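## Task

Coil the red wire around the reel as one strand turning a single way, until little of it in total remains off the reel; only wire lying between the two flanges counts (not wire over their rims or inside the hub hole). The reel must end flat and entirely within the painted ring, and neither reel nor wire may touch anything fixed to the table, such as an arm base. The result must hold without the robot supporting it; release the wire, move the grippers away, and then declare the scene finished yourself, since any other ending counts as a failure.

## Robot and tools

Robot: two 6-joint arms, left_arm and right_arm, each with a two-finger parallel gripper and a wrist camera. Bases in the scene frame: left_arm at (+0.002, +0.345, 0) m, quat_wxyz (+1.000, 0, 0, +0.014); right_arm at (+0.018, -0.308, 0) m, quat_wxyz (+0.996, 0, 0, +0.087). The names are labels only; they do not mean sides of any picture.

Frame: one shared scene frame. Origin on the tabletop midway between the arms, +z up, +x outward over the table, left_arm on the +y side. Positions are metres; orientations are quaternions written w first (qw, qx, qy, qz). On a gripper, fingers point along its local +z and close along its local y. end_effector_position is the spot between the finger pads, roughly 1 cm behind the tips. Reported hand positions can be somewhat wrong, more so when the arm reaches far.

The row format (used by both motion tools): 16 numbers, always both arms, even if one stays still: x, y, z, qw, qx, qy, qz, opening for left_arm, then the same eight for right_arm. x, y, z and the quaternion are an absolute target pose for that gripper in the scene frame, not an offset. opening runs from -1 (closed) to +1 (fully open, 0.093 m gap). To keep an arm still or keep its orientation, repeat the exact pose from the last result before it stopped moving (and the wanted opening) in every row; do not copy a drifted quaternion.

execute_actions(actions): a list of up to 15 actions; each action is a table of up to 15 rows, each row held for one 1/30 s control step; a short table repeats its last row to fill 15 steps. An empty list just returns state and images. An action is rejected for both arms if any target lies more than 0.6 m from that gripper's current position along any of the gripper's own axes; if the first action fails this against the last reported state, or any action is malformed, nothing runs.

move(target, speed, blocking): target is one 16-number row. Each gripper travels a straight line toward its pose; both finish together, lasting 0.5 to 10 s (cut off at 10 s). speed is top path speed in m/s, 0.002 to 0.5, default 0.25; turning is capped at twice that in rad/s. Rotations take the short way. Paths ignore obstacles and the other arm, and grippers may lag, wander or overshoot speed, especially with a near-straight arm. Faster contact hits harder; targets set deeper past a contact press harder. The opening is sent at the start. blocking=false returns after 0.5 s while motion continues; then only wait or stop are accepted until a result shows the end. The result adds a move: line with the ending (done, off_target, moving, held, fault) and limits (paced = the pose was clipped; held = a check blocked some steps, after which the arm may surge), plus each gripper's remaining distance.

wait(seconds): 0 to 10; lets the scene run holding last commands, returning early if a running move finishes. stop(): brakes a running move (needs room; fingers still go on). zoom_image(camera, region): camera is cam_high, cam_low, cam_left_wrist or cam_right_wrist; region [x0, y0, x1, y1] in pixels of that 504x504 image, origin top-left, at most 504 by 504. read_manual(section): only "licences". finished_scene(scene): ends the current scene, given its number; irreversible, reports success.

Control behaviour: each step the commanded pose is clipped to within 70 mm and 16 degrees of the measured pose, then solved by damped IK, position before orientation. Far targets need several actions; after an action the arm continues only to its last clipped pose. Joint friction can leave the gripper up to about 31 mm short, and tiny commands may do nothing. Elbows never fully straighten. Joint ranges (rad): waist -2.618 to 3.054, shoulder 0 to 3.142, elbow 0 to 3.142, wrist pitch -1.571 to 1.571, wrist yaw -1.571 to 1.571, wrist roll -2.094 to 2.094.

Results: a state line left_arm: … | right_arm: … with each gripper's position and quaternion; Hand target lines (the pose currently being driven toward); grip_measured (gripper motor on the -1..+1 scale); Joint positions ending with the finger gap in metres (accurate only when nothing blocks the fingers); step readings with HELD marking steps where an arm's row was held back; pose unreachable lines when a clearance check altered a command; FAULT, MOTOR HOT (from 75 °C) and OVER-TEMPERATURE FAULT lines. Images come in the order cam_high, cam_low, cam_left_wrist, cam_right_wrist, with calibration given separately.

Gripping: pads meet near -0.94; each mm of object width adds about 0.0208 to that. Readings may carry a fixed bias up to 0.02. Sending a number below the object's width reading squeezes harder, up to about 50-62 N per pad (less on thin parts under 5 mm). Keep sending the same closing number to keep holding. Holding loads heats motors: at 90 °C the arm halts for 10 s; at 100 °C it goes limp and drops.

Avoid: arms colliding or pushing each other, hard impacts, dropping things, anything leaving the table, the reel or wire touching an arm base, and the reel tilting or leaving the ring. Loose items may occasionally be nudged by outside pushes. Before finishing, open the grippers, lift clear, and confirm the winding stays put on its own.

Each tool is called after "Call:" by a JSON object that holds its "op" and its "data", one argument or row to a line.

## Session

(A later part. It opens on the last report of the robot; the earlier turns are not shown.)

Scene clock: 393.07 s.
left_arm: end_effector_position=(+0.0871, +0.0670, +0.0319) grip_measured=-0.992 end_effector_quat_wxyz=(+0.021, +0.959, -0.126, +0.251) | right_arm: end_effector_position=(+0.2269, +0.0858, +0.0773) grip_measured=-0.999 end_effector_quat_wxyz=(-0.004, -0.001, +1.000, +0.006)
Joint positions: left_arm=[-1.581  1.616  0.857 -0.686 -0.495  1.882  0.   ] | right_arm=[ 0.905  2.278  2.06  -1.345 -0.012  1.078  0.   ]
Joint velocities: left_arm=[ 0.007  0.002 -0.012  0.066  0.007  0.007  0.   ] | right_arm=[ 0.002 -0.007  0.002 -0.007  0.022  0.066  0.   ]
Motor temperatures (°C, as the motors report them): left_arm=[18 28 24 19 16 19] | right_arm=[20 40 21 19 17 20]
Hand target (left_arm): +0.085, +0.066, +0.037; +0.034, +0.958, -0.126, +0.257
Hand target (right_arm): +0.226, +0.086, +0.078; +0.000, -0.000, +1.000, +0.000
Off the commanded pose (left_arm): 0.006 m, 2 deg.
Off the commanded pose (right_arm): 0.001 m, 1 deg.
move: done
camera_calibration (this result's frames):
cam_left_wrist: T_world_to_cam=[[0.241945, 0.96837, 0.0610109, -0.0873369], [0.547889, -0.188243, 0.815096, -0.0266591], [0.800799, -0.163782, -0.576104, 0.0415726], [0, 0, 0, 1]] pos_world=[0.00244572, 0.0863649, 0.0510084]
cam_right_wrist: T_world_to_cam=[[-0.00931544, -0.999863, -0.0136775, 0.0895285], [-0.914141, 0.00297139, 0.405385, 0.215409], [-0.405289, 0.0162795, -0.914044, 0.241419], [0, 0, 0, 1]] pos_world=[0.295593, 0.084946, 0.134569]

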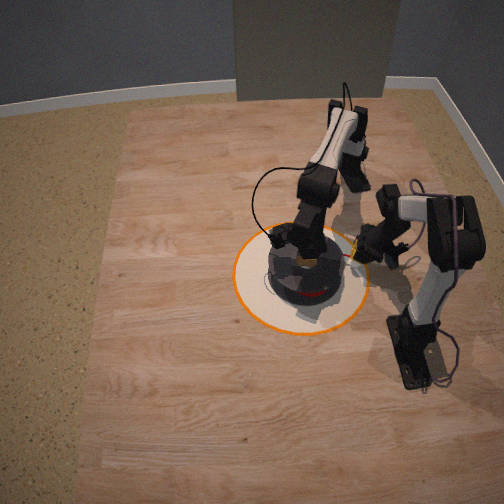

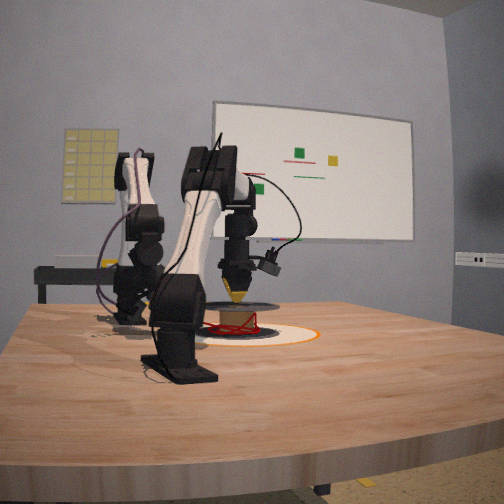

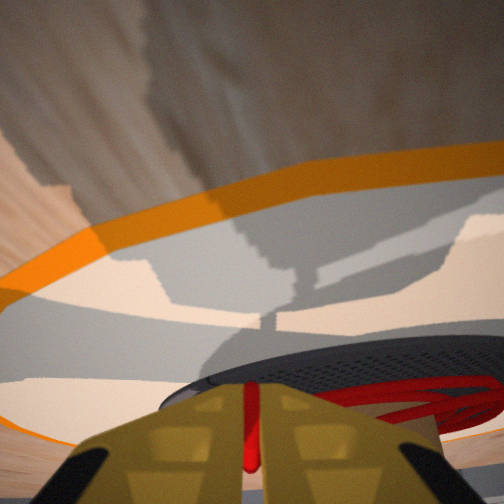

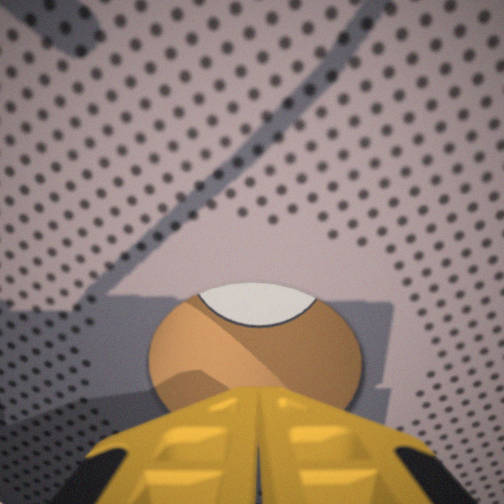

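Call:
{"op": "move", "data": {
  "target": [0.085,0.066,0.037,0.034,0.957,-0.126,0.257,-1,0.226,0.086,0.040,0,0,1,0,-1],
  "speed": 0.12
}}

Call:
{"op": "move", "data": {
  "target": [0.085,0.066,0.037,0.034,0.957,-0.126,0.257,-1,0.226,0.086,0.025,0,0,1,0,-0.22],
  "speed": 0.12
}}

Call:
{"op": "move", "data": {
  "target": [0.108,0.058,0.034,0.034,0.957,-0.126,0.257,-1,0.226,0.086,0.025,0,-0.342,0.9397,0,-0.22],
  "speed": 0.1
}}

Scene clock: 394.93 s.
left_arm: end_effector_position=(+0.0871, +0.0670, +0.0319) grip_measured=-0.992 end_effector_quat_wxyz=(+0.021, +0.959, -0.126, +0.251) | right_arm: end_effector_position=(+0.2282, +0.0882, +0.0525) grip_measured=-0.999 end_effector_quat_wxyz=(-0.000, +0.001, +1.000, +0.013)
Joint positions: left_arm=[-1.581  1.616  0.857 -0.686 -0.495  1.882  0.   ] | right_arm=[ 0.905  2.277  1.959 -1.231 -0.012  1.081  0.   ]
Joint velocities: left_arm=[-0.012  0.007 -0.012  0.007 -0.022 -0.007  0.   ] | right_arm=[-0.017 -0.012  0.012 -0.007 -0.022 -0.037  0.   ]
Motor temperatures (°C, as the motors report them): left_arm=[18 28 24 19 16 19] | right_arm=[20 41 22 19 17 20]
Hand target (left_arm): +0.085, +0.066, +0.037; +0.034, +0.958, -0.126, +0.257
Hand target (right_arm): +0.226, +0.085, +0.040; -0.000, +0.000, +1.000, -0.000
Off the commanded pose (left_arm): 0.006 m, 2 deg.
Off the commanded pose (right_arm): 0.013 m, 1 deg.
move: off_target (right_arm)
camera_calibration (this result's frames):
cam_left_wrist: T_world_to_cam=[[0.241945, 0.96837, 0.0610109, -0.0873369], [0.547889, -0.188243, 0.815096, -0.0266591], [0.800799, -0.163782, -0.576104, 0.0415726], [0, 0, 0, 1]] pos_world=[0.00244572, 0.0863649, 0.0510084]
cam_right_wrist: T_world_to_cam=[[-0.0122247, -0.999565, -0.0268518, 0.092891], [-0.916938, 0.000494847, 0.39903, 0.22782], [-0.398843, 0.0294995, -0.916545, 0.21668], [0, 0, 0, 1]] pos_world=[0.296454, 0.0863459, 0.110184]

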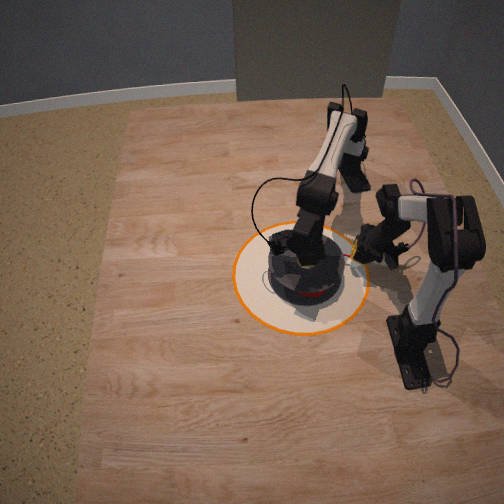

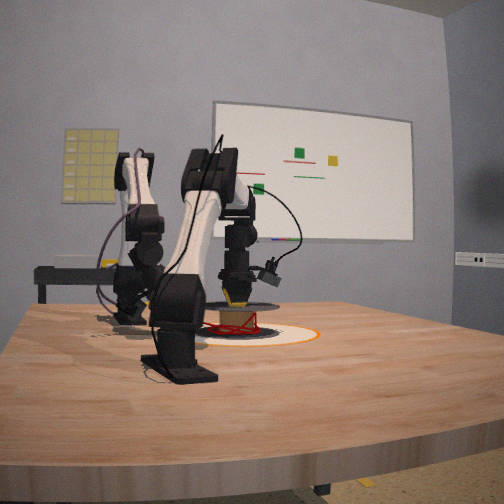

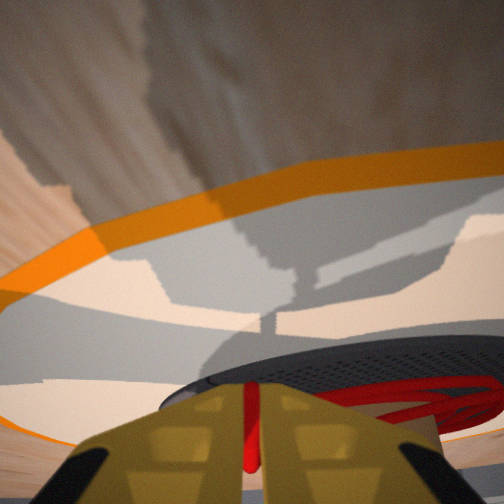

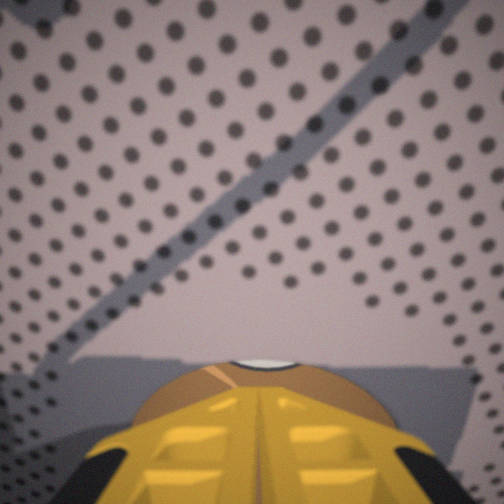

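Scene clock: 395.63 s.
left_arm: end_effector_position=(+0.0871, +0.0670, +0.0319) grip_measured=-0.992 end_effector_quat_wxyz=(+0.021, +0.959, -0.126, +0.251) | right_arm: end_effector_position=(+0.2285, +0.0884, +0.0570) grip_measured=-0.255 end_effector_quat_wxyz=(+0.005, +0.002, +1.000, +0.021)
Joint positions: left_arm=[-1.581  1.616  0.857 -0.686 -0.495  1.882  0.   ] | right_arm=[ 0.905  2.254  1.939 -1.213 -0.011  1.083  0.033]
Joint velocities: left_arm=[ 0.002 -0.002 -0.002 -0.066  0.007  0.007  0.   ] | right_arm=[-0.002 -0.007 -0.027  0.066 -0.022  0.007 -0.   ]
Motor temperatures (°C, as the motors report them): left_arm=[18 28 24 19 16 19] | right_arm=[20 41 22 19 17 20]
Hand target (left_arm): +0.085, +0.066, +0.037; +0.034, +0.958, -0.126, +0.257
Hand target (right_arm): +0.225, +0.084, +0.026; -0.000, -0.000, +1.000, -0.001
Off the commanded pose (left_arm): 0.006 m, 2 deg.
Off the commanded pose (right_arm): 0.032 m, 3 deg.
move: off_target (right_arm)
camera_calibration (this result's frames):
cam_left_wrist: T_world_to_cam=[[0.241945, 0.96837, 0.0610109, -0.0873369], [0.547889, -0.188243, 0.815096, -0.0266591], [0.800799, -0.163782, -0.576104, 0.0415726], [0, 0, 0, 1]] pos_world=[0.00244572, 0.0863649, 0.0510084]
cam_right_wrist: T_world_to_cam=[[-0.0141752, -0.998919, -0.0442712, 0.0946416], [-0.921072, -0.00418599, 0.38937, 0.228238], [-0.389134, 0.0462964, -0.920017, 0.217465], [0, 0, 0, 1]] pos_world=[0.296189, 0.0854268, 0.115392]

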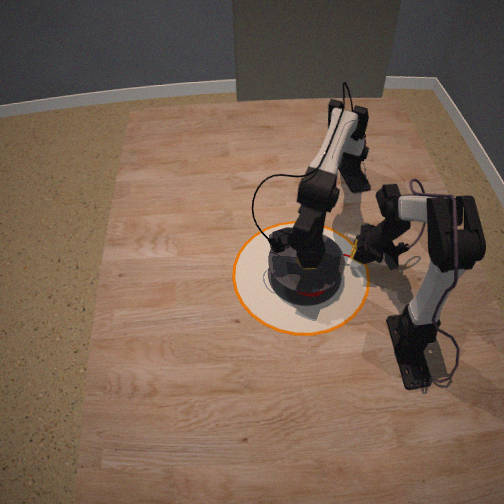

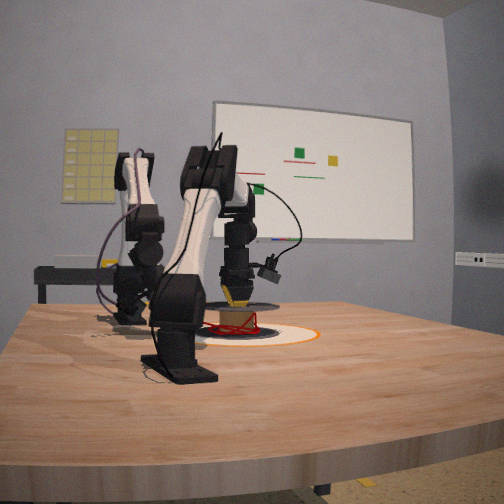

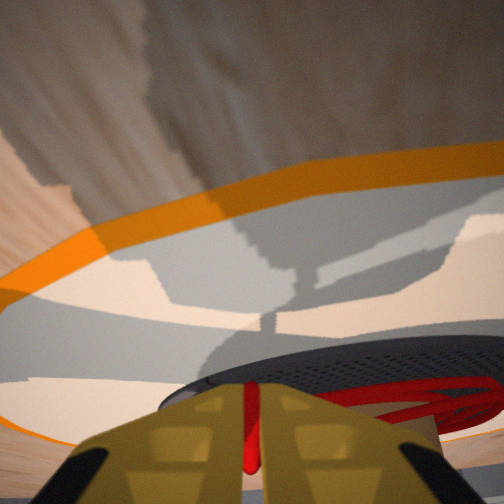

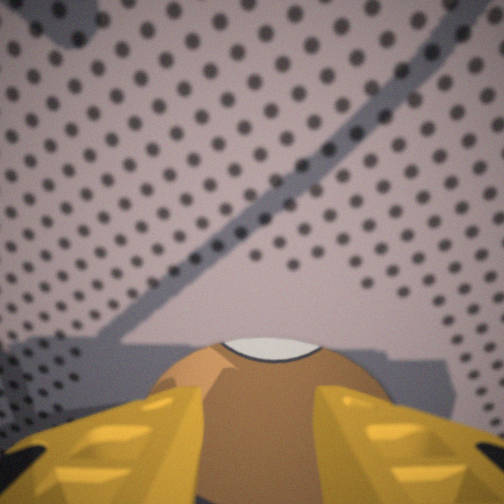

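Scene clock: 399.47 s.
left_arm: end_effector_position=(+0.1062, +0.0615, +0.0337) grip_measured=-0.992 end_effector_quat_wxyz=(+0.027, +0.957, -0.129, +0.258) | right_arm: end_effector_position=(+0.2314, +0.0938, +0.0594) grip_measured=-0.232 end_effector_quat_wxyz=(+0.023, -0.326, +0.944, +0.029)
Joint positions: left_arm=[-1.515  1.616  0.857 -0.632 -0.495  1.967  0.   ] | right_arm=[ 0.905  2.248  1.937 -1.186 -0.011  0.414  0.034]
Joint velocities: left_arm=[-0.017  0.007  0.012 -0.022 -0.022 -0.022  0.   ] | right_arm=[-0.017 -0.007 -0.022  0.007  0.007 -0.095 -0.   ]
Motor temperatures (°C, as the motors report them): left_arm=[18 28 24 19 16 19] | right_arm=[20 41 21 19 17 20]
Hand target (left_arm): +0.108, +0.058, +0.034; +0.034, +0.957, -0.126, +0.257
Hand target (right_arm): +0.225, +0.084, +0.027; -0.001, -0.342, +0.940, -0.000
Off the commanded pose (left_arm): 0.004 m, 1 deg.
Off the commanded pose (right_arm): 0.036 m, 5 deg.
move: off_target (right_arm)
camera_calibration (this result's frames):
cam_left_wrist: T_world_to_cam=[[0.248982, 0.96713, 0.0516446, -0.0870352], [0.536494, -0.18212, 0.824018, -0.0391308], [0.806339, -0.177458, -0.564204, 0.0262652], [0, 0, 0, 1]] pos_world=[0.021485, 0.0817089, 0.0515583]
cam_right_wrist: T_world_to_cam=[[0.60988, -0.791411, -0.0414174, -0.0638802], [-0.735936, -0.584969, 0.340894, 0.244498], [-0.294015, -0.177424, -0.939189, 0.220653], [0, 0, 0, 1]] pos_world=[0.28377, 0.131618, 0.121241]

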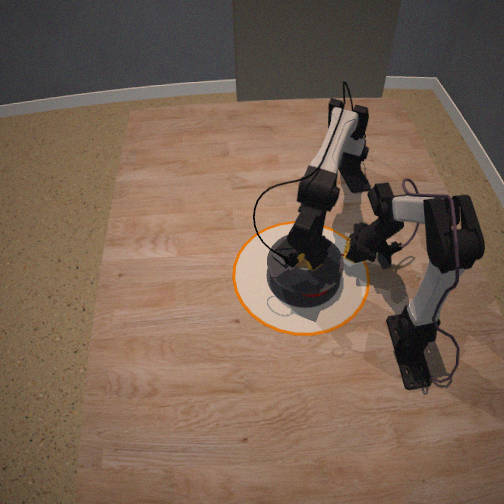

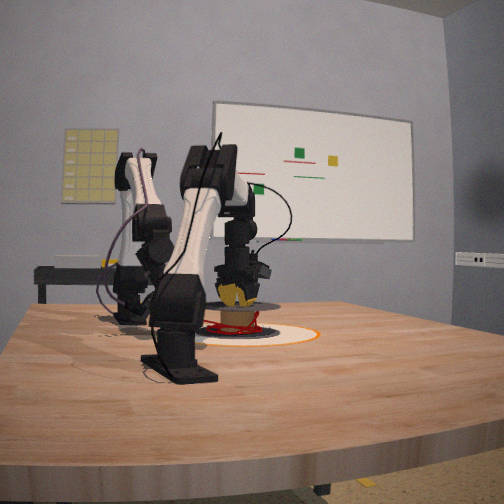

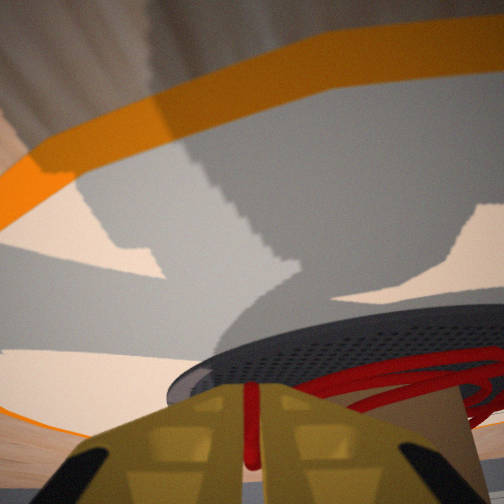

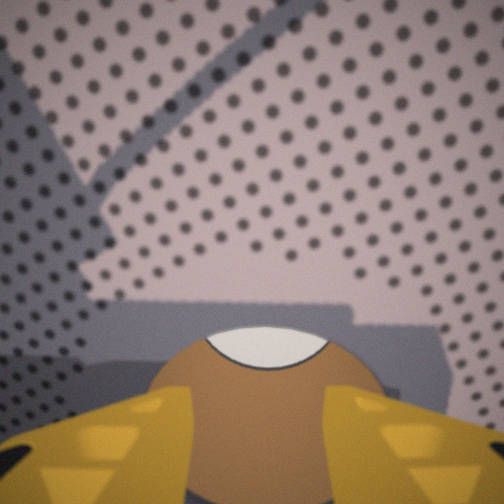

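Call:
{"op": "move", "data": {
  "target": [0.124,0.066,0.033,0.034,0.957,-0.126,0.257,-1,0.228,0.086,0.035,0,-0.5736,0.8192,0,-0.22],
  "speed": 0.08
}}

Call:
{"op": "zoom_image", "data": {
  "camera": "cam_low",
  "region": [90, 270, 330, 370]
}}

Call:
{"op": "zoom_image", "data": {
  "camera": "cam_high",
  "region": [230, 180, 430, 340]
}}

Scene clock: 403.97 s.
left_arm: end_effector_position=(+0.1200, +0.0530, +0.0329) grip_measured=-0.992 end_effector_quat_wxyz=(+0.046, +0.956, -0.131, +0.257) | right_arm: end_effector_position=(+0.2330, +0.0993, +0.0612) grip_measured=-0.226 end_effector_quat_wxyz=(+0.039, -0.557, +0.829, +0.031)
Joint positions: left_arm=[-1.46   1.616  0.847 -0.552 -0.471  2.04   0.   ] | right_arm=[ 0.905  2.245  1.937 -1.164 -0.019 -0.104  0.034]
Joint velocities: left_arm=[-0.017  0.002 -0.007  0.081 -0.007  0.066  0.   ] | right_arm=[ 0.002  0.012  0.007  0.022 -0.037  0.037 -0.001]
Motor temperatures (°C, as the motors report them): left_arm=[18 28 24 19 16 19] | right_arm=[20 41 22 19 17 20]
Hand target (left_arm): +0.124, +0.065, +0.033; +0.035, +0.957, -0.126, +0.257
Hand target (right_arm): +0.228, +0.085, +0.037; +0.000, -0.573, +0.819, +0.002
Off the commanded pose (left_arm): 0.014 m, 1 deg.
Off the commanded pose (right_arm): 0.030 m, 6 deg.
move: off_target (left_arm, right_arm)
camera_calibration (this result's frames):
cam_left_wrist: T_world_to_cam=[[0.26287, 0.9647, 0.0158987, -0.082648], [0.538432, -0.16035, 0.827272, -0.0488888], [0.800619, -0.208904, -0.561577, 0.0155304], [0, 0, 0, 1]] pos_world=[0.035615, 0.0751355, 0.0504798]
cam_right_wrist: T_world_to_cam=[[0.9224, -0.386097, -0.0103851, -0.175362], [-0.36476, -0.879635, 0.305275, 0.193219], [-0.127001, -0.277797, -0.952208, 0.195653], [0, 0, 0, 1]] pos_world=[0.257081, 0.156607, 0.125497]

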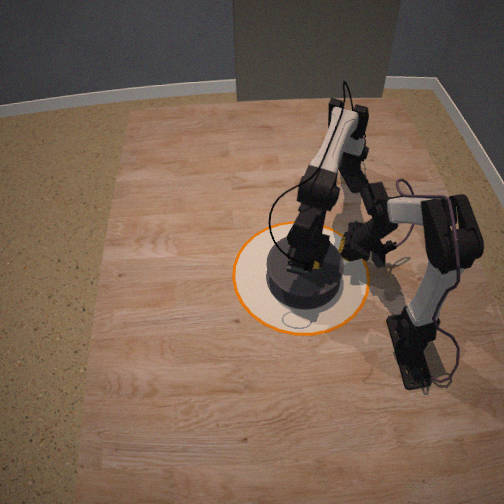

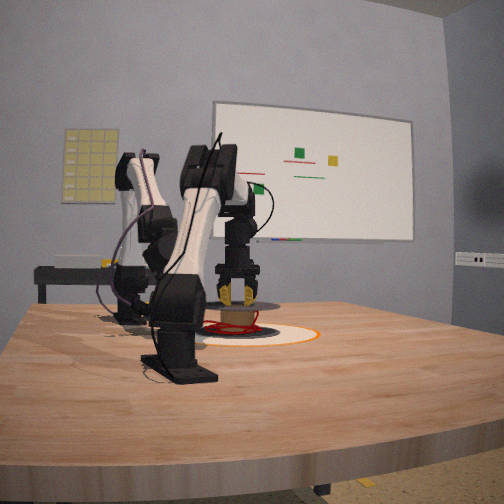

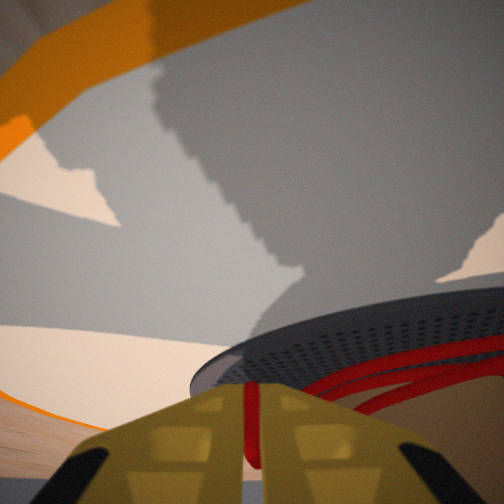

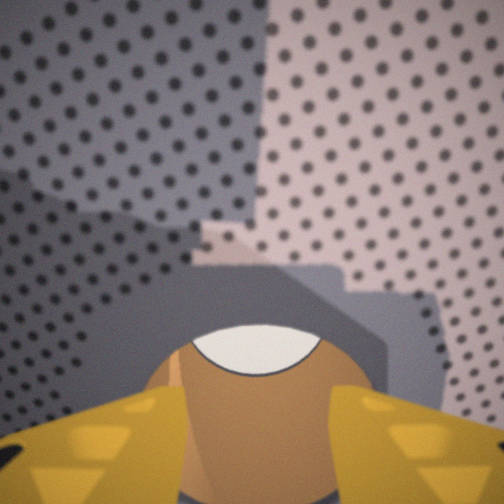

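Region (90, 270, 330, 370) of cam_low's 504x504 image, scaled by 2.100, with more detail than that image has; it fills the top 210 rows of this view, and the rest is white.

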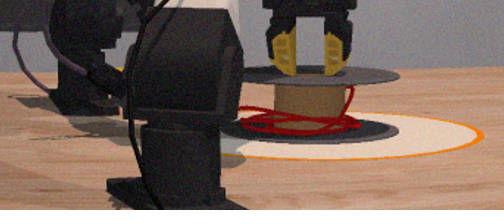

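Region (230, 180, 430, 340) of cam_high's 504x504 image, scaled by 2.520, with more detail than that image has; it fills the top 403 rows of this view, and the rest is white.

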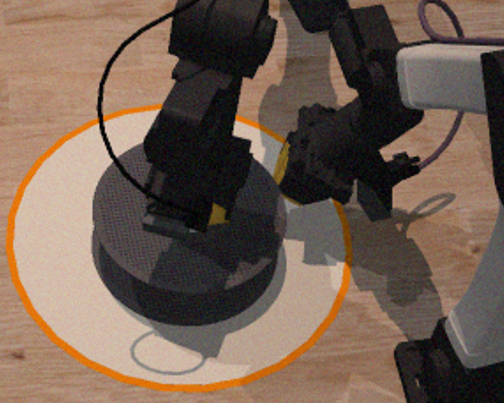

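Call:
{"op": "move", "data": {
  "target": [0.120,0.053,0.033,0.034,0.957,-0.126,0.257,-0.7,0.228,0.086,0.035,0,-0.5736,0.8192,0,-0.22],
  "speed": 0.08
}}

Call:
{"op": "move", "data": {
  "target": [0.07,0.06,0.038,0.034,0.957,-0.126,0.257,-0.7,0.228,0.086,0.035,0,-0.5736,0.8192,0,-0.22],
  "speed": 0.15
}}

Scene clock: 405.53 s.
left_arm: end_effector_position=(+0.1194, +0.0516, +0.0345) grip_measured=-0.703 end_effector_quat_wxyz=(+0.049, +0.958, -0.124, +0.255) | right_arm: end_effector_position=(+0.2343, +0.1011, +0.0618) grip_measured=-0.225 end_effector_quat_wxyz=(+0.044, -0.563, +0.825, +0.032)
Joint positions: left_arm=[-1.461  1.616  0.855 -0.56  -0.468  2.026  0.011] | right_arm=[ 0.905  2.244  1.937 -1.155 -0.017 -0.118  0.034]
Joint velocities: left_arm=[-0.007  0.017 -0.002  0.007 -0.007  0.037  0.001] | right_arm=[ 0.002  0.002 -0.007 -0.051 -0.022 -0.051  0.   ]
Motor temperatures (°C, as the motors report them): left_arm=[18 28 24 19 16 19] | right_arm=[20 41 22 19 17 20]
Hand target (left_arm): +0.120, +0.053, +0.033; +0.034, +0.958, -0.126, +0.257
Hand target (right_arm): +0.228, +0.085, +0.037; +0.000, -0.574, +0.819, +0.001
Off the commanded pose (left_arm): 0.002 m, 2 deg.
Off the commanded pose (right_arm): 0.031 m, 6 deg.
move: off_target (right_arm)
camera_calibration (this result's frames):
cam_left_wrist: T_world_to_cam=[[0.2528, 0.967495, 0.0066685, -0.079734], [0.544813, -0.148045, 0.825386, -0.0514412], [0.799544, -0.205025, -0.56453, 0.0166417], [0, 0, 0, 1]] pos_world=[0.0348768, 0.0729386, 0.0523853]
cam_right_wrist: T_world_to_cam=[[0.927717, -0.373235, -0.00605369, -0.178694], [-0.354813, -0.886734, 0.296329, 0.194003], [-0.115968, -0.272761, -0.955067, 0.193911], [0, 0, 0, 1]] pos_world=[0.2571, 0.158226, 0.126627]

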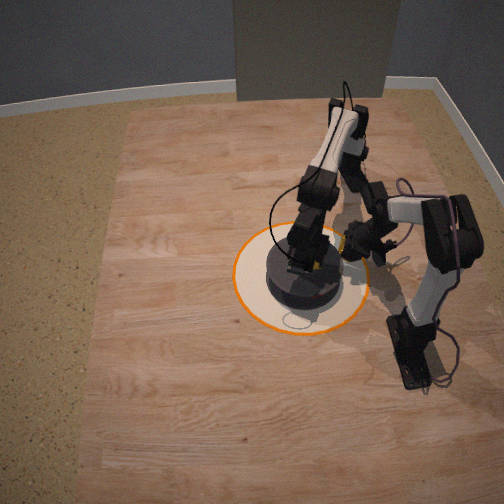

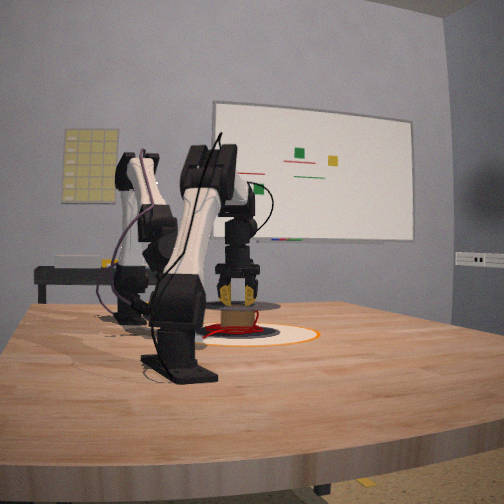

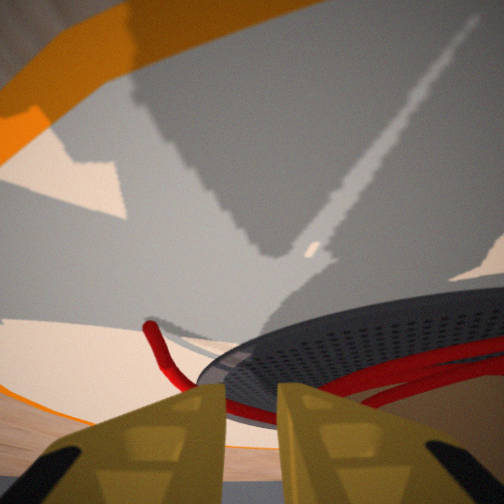

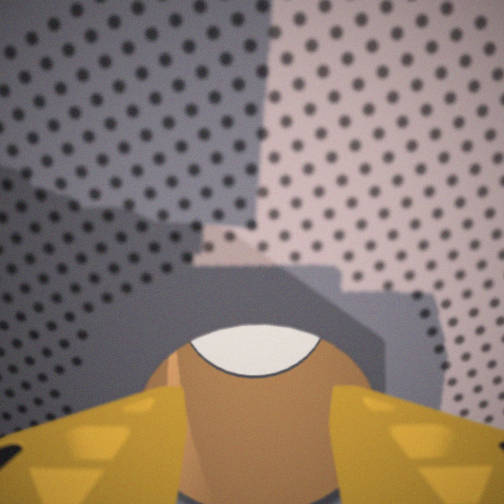

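Scene clock: 406.50 s.
left_arm: end_effector_position=(+0.0704, +0.0656, +0.0314) grip_measured=-0.702 end_effector_quat_wxyz=(+0.029, +0.959, -0.129, +0.251) | right_arm: end_effector_position=(+0.2343, +0.1010, +0.0620) grip_measured=-0.225 end_effector_quat_wxyz=(+0.044, -0.565, +0.823, +0.032)
Joint positions: left_arm=[-1.643  1.616  0.855 -0.697 -0.499  1.822  0.011] | right_arm=[ 0.905  2.244  1.937 -1.155 -0.016 -0.124  0.034]
Joint velocities: left_arm=[-0.012 -0.012  0.012 -0.022  0.022 -0.022 -0.001] | right_arm=[-0.007 -0.007 -0.027 -0.007 -0.11  -0.022 -0.   ]
Motor temperatures (°C, as the motors report them): left_arm=[18 28 24 19 16 19] | right_arm=[20 41 22 19 17 20]
Hand target (left_arm): +0.071, +0.061, +0.038; +0.033, +0.958, -0.126, +0.257
Hand target (right_arm): +0.228, +0.085, +0.037; +0.000, -0.573, +0.819, +0.001
Off the commanded pose (left_arm): 0.009 m, 1 deg.
Off the commanded pose (right_arm): 0.031 m, 6 deg.
move: off_target (right_arm)
camera_calibration (this result's frames):
cam_left_wrist: T_world_to_cam=[[0.251241, 0.966829, 0.0460326, -0.0819343], [0.54835, -0.181362, 0.816346, -0.0179168], [0.797615, -0.179858, -0.575726, 0.0556988], [0, 0, 0, 1]] pos_world=[-0.0140163, 0.085985, 0.0504652]
cam_right_wrist: T_world_to_cam=[[0.929675, -0.368345, -0.00509559, -0.179761], [-0.350399, -0.888481, 0.296349, 0.193022], [-0.113686, -0.273722, -0.955066, 0.193601], [0, 0, 0, 1]] pos_world=[0.256764, 0.158275, 0.126784]

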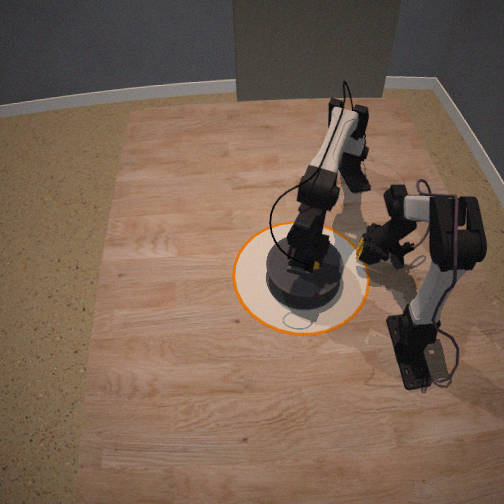

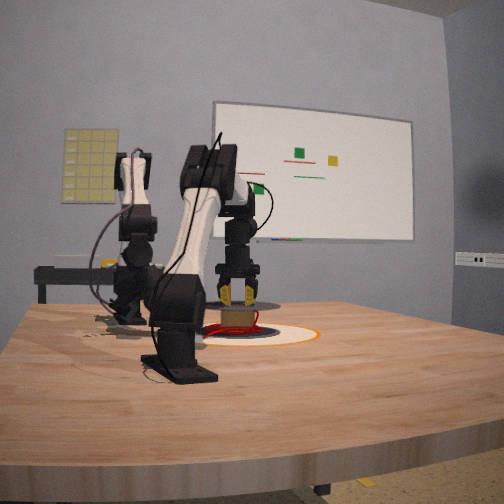

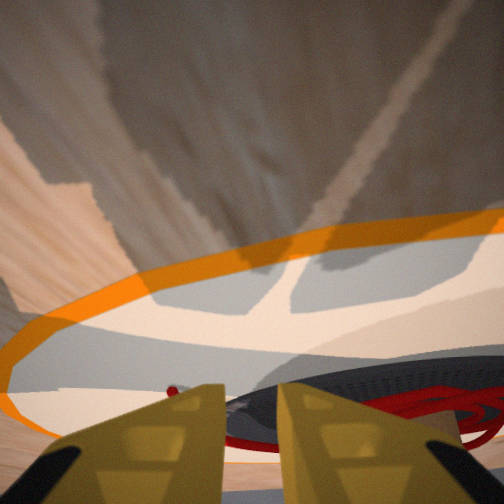

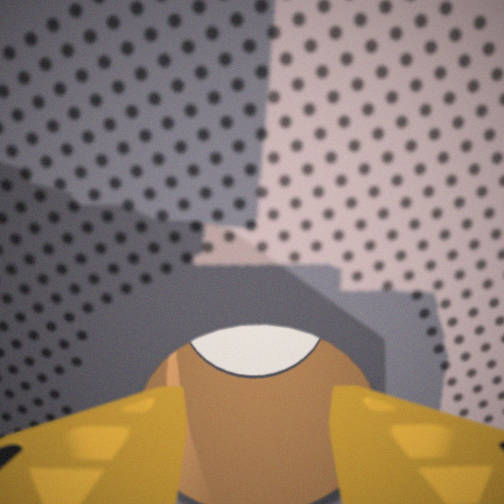

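Call:
{"op": "move", "data": {
  "target": [0.06,0.03,0.045,0.034,0.957,-0.126,0.257,-1,0.234,0.099,0.040,0,-0.5736,0.8192,0,-1],
  "speed": 0.15
}}

Call:
{"op": "move", "data": {
  "target": [0.06,0.03,0.045,0.034,0.957,-0.126,0.257,-1,0.232,0.092,0.035,0,-0.1736,0.9848,0,-0.22],
  "speed": 0.2
}}

Scene clock: 410.53 s.
left_arm: end_effector_position=(+0.0601, +0.0313, +0.0462) grip_measured=-0.998 end_effector_quat_wxyz=(+0.043, +0.959, -0.123, +0.252) | right_arm: end_effector_position=(+0.2355, +0.1024, +0.0501) grip_measured=-0.999 end_effector_quat_wxyz=(+0.015, -0.570, +0.822, +0.016)
Joint positions: left_arm=[-1.673  1.697  1.009 -0.758 -0.503  1.783  0.   ] | right_arm=[ 0.905  2.334  2.046 -1.242 -0.014 -0.133  0.   ]
Joint velocities: left_arm=[-0.007 -0.007 -0.002 -0.007  0.037 -0.066  0.   ] | right_arm=[-0.012 -0.007 -0.007  0.022  0.022 -0.037  0.   ]
Motor temperatures (°C, as the motors report them): left_arm=[18 28 25 19 16 19] | right_arm=[20 40 22 19 17 20]
Hand target (left_arm): +0.060, +0.030, +0.045; +0.034, +0.958, -0.126, +0.257
Hand target (right_arm): +0.234, +0.098, +0.041; +0.000, -0.573, +0.819, +0.001
Off the commanded pose (left_arm): 0.002 m, 1 deg.
Off the commanded pose (right_arm): 0.011 m, 3 deg.
move: off_target (right_arm)
camera_calibration (this result's frames):
cam_left_wrist: T_world_to_cam=[[0.247551, 0.968726, 0.0169934, -0.0454521], [0.550618, -0.155095, 0.820223, -0.0317298], [0.797207, -0.19369, -0.571791, 0.0665815], [0, 0, 0, 1]] pos_world=[-0.0243565, 0.0520057, 0.0648687]
cam_right_wrist: T_world_to_cam=[[0.932996, -0.359746, -0.0100602, -0.181833], [-0.332336, -0.871961, 0.359495, 0.189169], [-0.138099, -0.332064, -0.933093, 0.193419], [0, 0, 0, 1]] pos_world=[0.259228, 0.163761, 0.110644]

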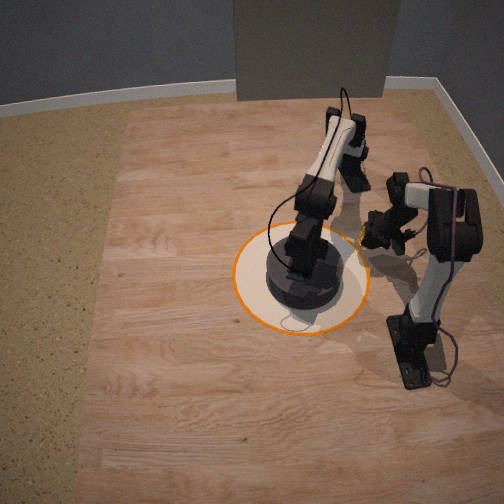

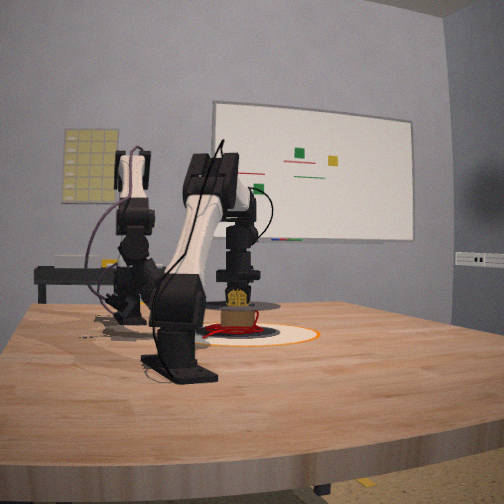

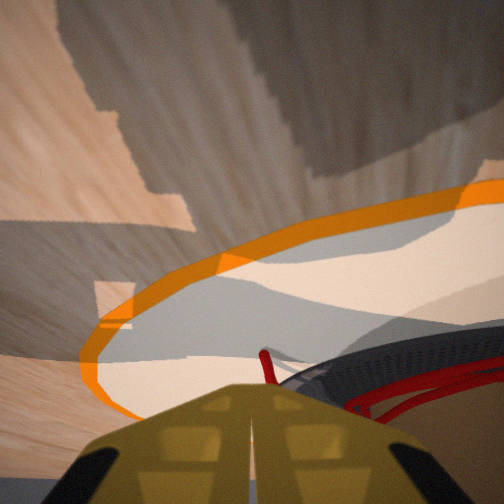

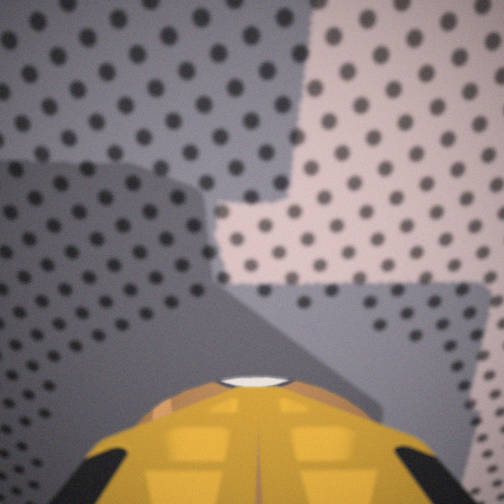

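Scene clock: 413.20 s.
left_arm: end_effector_position=(+0.0601, +0.0313, +0.0462) grip_measured=-0.998 end_effector_quat_wxyz=(+0.043, +0.959, -0.123, +0.252) | right_arm: end_effector_position=(+0.2394, +0.1005, +0.0583) grip_measured=-0.237 end_effector_quat_wxyz=(+0.023, -0.184, +0.983, +0.020)
Joint positions: left_arm=[-1.673  1.697  1.009 -0.758 -0.503  1.783  0.   ] | right_arm=[ 0.905  2.309  2.035 -1.237  0.012  0.709  0.034]
Joint velocities: left_arm=[ 0.007  0.002 -0.007  0.022  0.022 -0.007  0.   ] | right_arm=[-0.012  0.002  0.007 -0.051  0.007  0.022 -0.001]
Motor temperatures (°C, as the motors report them): left_arm=[18 28 25 19 16 19] | right_arm=[20 41 22 19 17 20]
Hand target (left_arm): +0.060, +0.030, +0.045; +0.034, +0.957, -0.126, +0.257
Hand target (right_arm): +0.232, +0.091, +0.036; -0.000, -0.173, +0.985, -0.001
Off the commanded pose (left_arm): 0.002 m, 1 deg.
Off the commanded pose (right_arm): 0.026 m, 4 deg.
move: off_target (right_arm)
camera_calibration (this result's frames):
cam_left_wrist: T_world_to_cam=[[0.247551, 0.968726, 0.0169934, -0.0454521], [0.550618, -0.155095, 0.820223, -0.0317298], [0.797207, -0.19369, -0.571791, 0.0665815], [0, 0, 0, 1]] pos_world=[-0.0243565, 0.0520057, 0.0648687]
cam_right_wrist: T_world_to_cam=[[0.352199, -0.935373, -0.0321591, 0.012102], [-0.872894, -0.340682, 0.349275, 0.262365], [-0.337658, -0.0949425, -0.936468, 0.225138], [0, 0, 0, 1]] pos_world=[0.300774, 0.122078, 0.119586]

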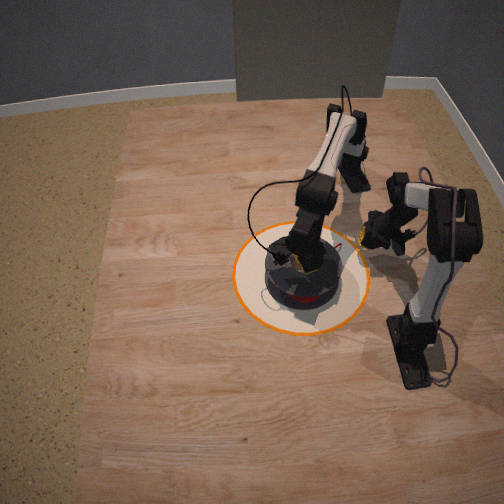

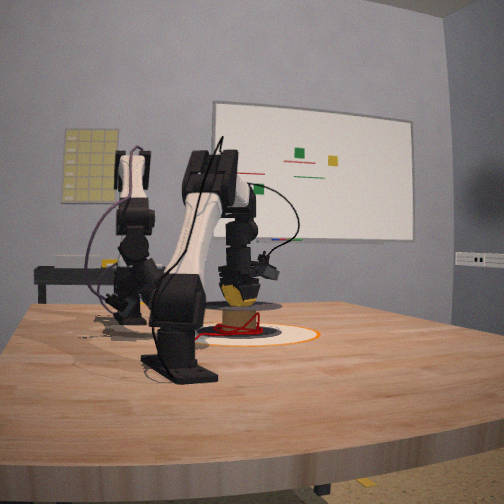

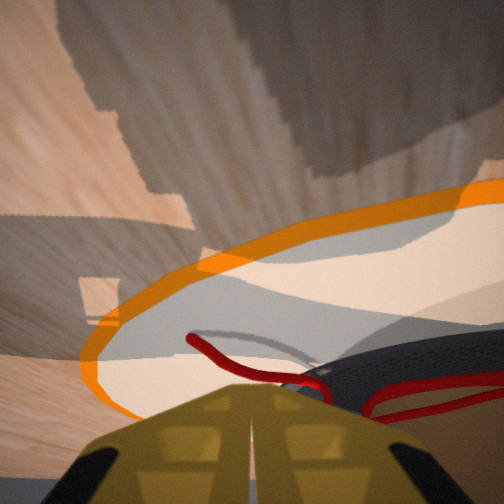

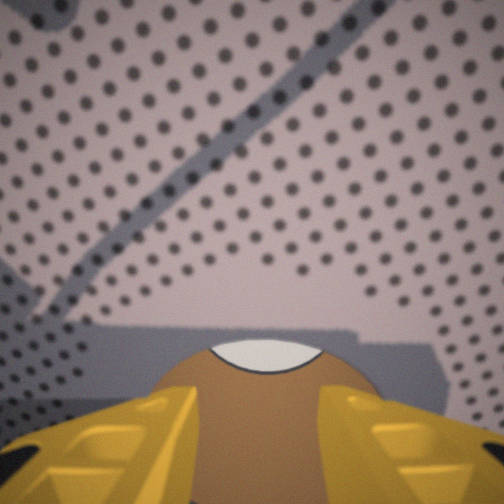

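Call:
{"op": "move", "data": {
  "target": [0.06,0.03,0.045,0.034,0.957,-0.126,0.257,-1,0.234,0.094,0.035,0,-0.6428,0.766,0,-0.22],
  "speed": 0.2
}}

Scene clock: 418.63 s.
left_arm: end_effector_position=(+0.0601, +0.0313, +0.0462) grip_measured=-0.998 end_effector_quat_wxyz=(+0.043, +0.959, -0.123, +0.252) | right_arm: end_effector_position=(+0.2359, +0.1029, +0.0595) grip_measured=-0.230 end_effector_quat_wxyz=(+0.027, -0.633, +0.774, +0.018)
Joint positions: left_arm=[-1.673  1.697  1.009 -0.758 -0.503  1.783  0.   ] | right_arm=[ 0.905  2.306  2.035 -1.235 -0.013 -0.291  0.034]
Joint velocities: left_arm=[-0.002 -0.002  0.007 -0.066 -0.037  0.037  0.   ] | right_arm=[ 0.007 -0.007  0.007 -0.037  0.037 -0.007  0.001]
Motor temperatures (°C, as the motors report them): left_arm=[18 27 25 19 16 19] | right_arm=[20 41 22 19 17 20]
Hand target (left_arm): +0.060, +0.030, +0.045; +0.034, +0.957, -0.126, +0.257
Hand target (right_arm): +0.233, +0.093, +0.036; -0.000, -0.643, +0.766, +0.001
Off the commanded pose (left_arm): 0.002 m, 1 deg.
Off the commanded pose (right_arm): 0.026 m, 4 deg.
move: off_target (right_arm)
camera_calibration (this result's frames):
cam_left_wrist: T_world_to_cam=[[0.247551, 0.968726, 0.0169934, -0.0454521], [0.550618, -0.155095, 0.820223, -0.0317298], [0.797207, -0.19369, -0.571791, 0.0665815], [0, 0, 0, 1]] pos_world=[-0.0243565, 0.0520057, 0.0648687]
cam_right_wrist: T_world_to_cam=[[0.977887, -0.209096, 0.00395646, -0.208861], [-0.198128, -0.920203, 0.337598, 0.160893], [-0.0669498, -0.330917, -0.941282, 0.186042], [0, 0, 0, 1]] pos_world=[0.248576, 0.165947, 0.121627]

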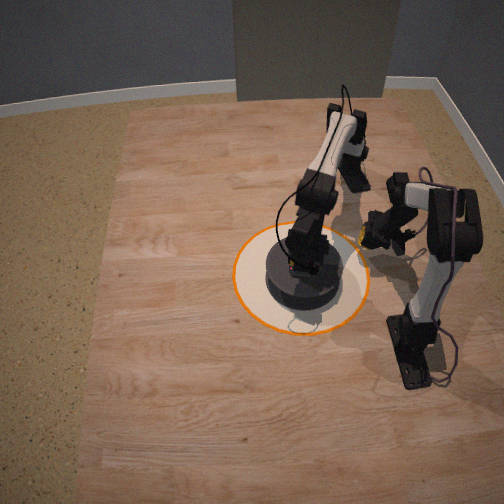

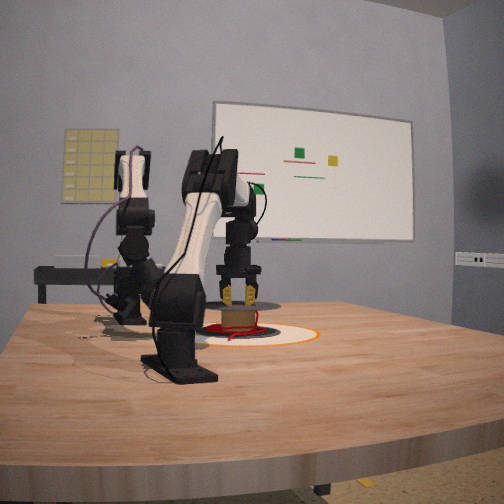

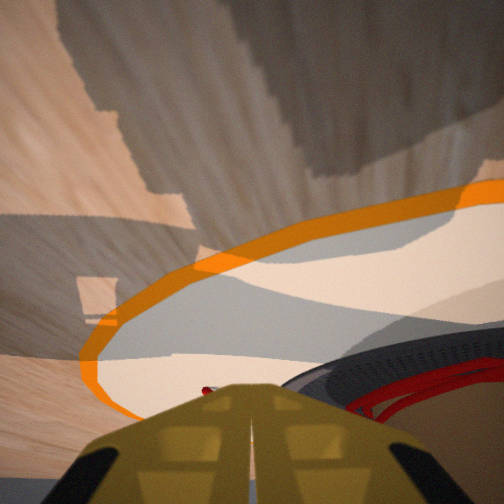

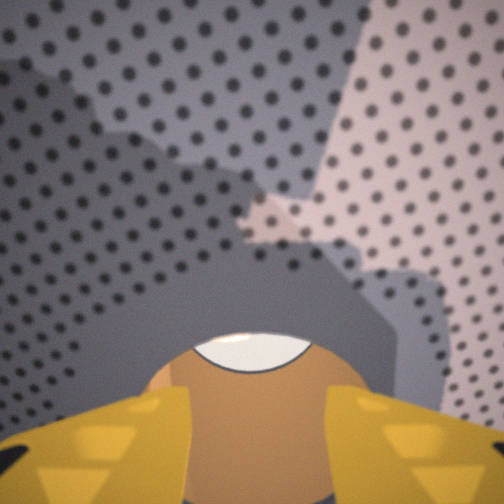

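Call:
{"op": "zoom_image", "data": {
  "camera": "cam_low",
  "region": [140, 280, 340, 370]
}}

Call:
{"op": "zoom_image", "data": {
  "camera": "cam_high",
  "region": [230, 180, 430, 340]
}}

Region (140, 280, 340, 370) of cam_low's 504x504 image, scaled by 2.520, with more detail than that image has; it fills the top 227 rows of this view, and the rest is white.

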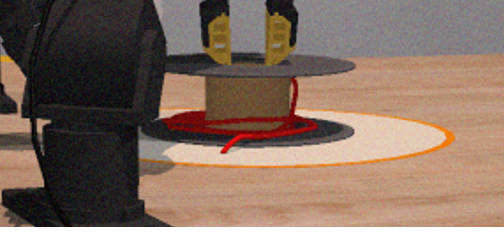

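Region (230, 180, 430, 340) of cam_high's 504x504 image, scaled by 2.520, with more detail than that image has; it fills the top 403 rows of this view, and the rest is white.

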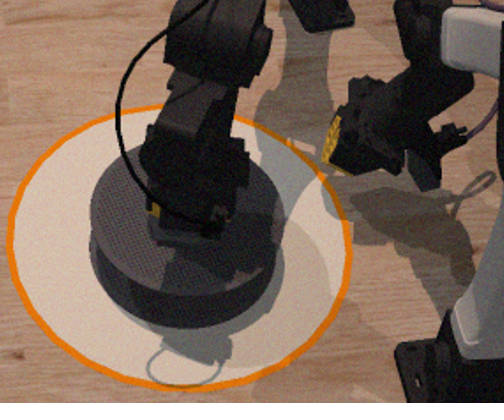

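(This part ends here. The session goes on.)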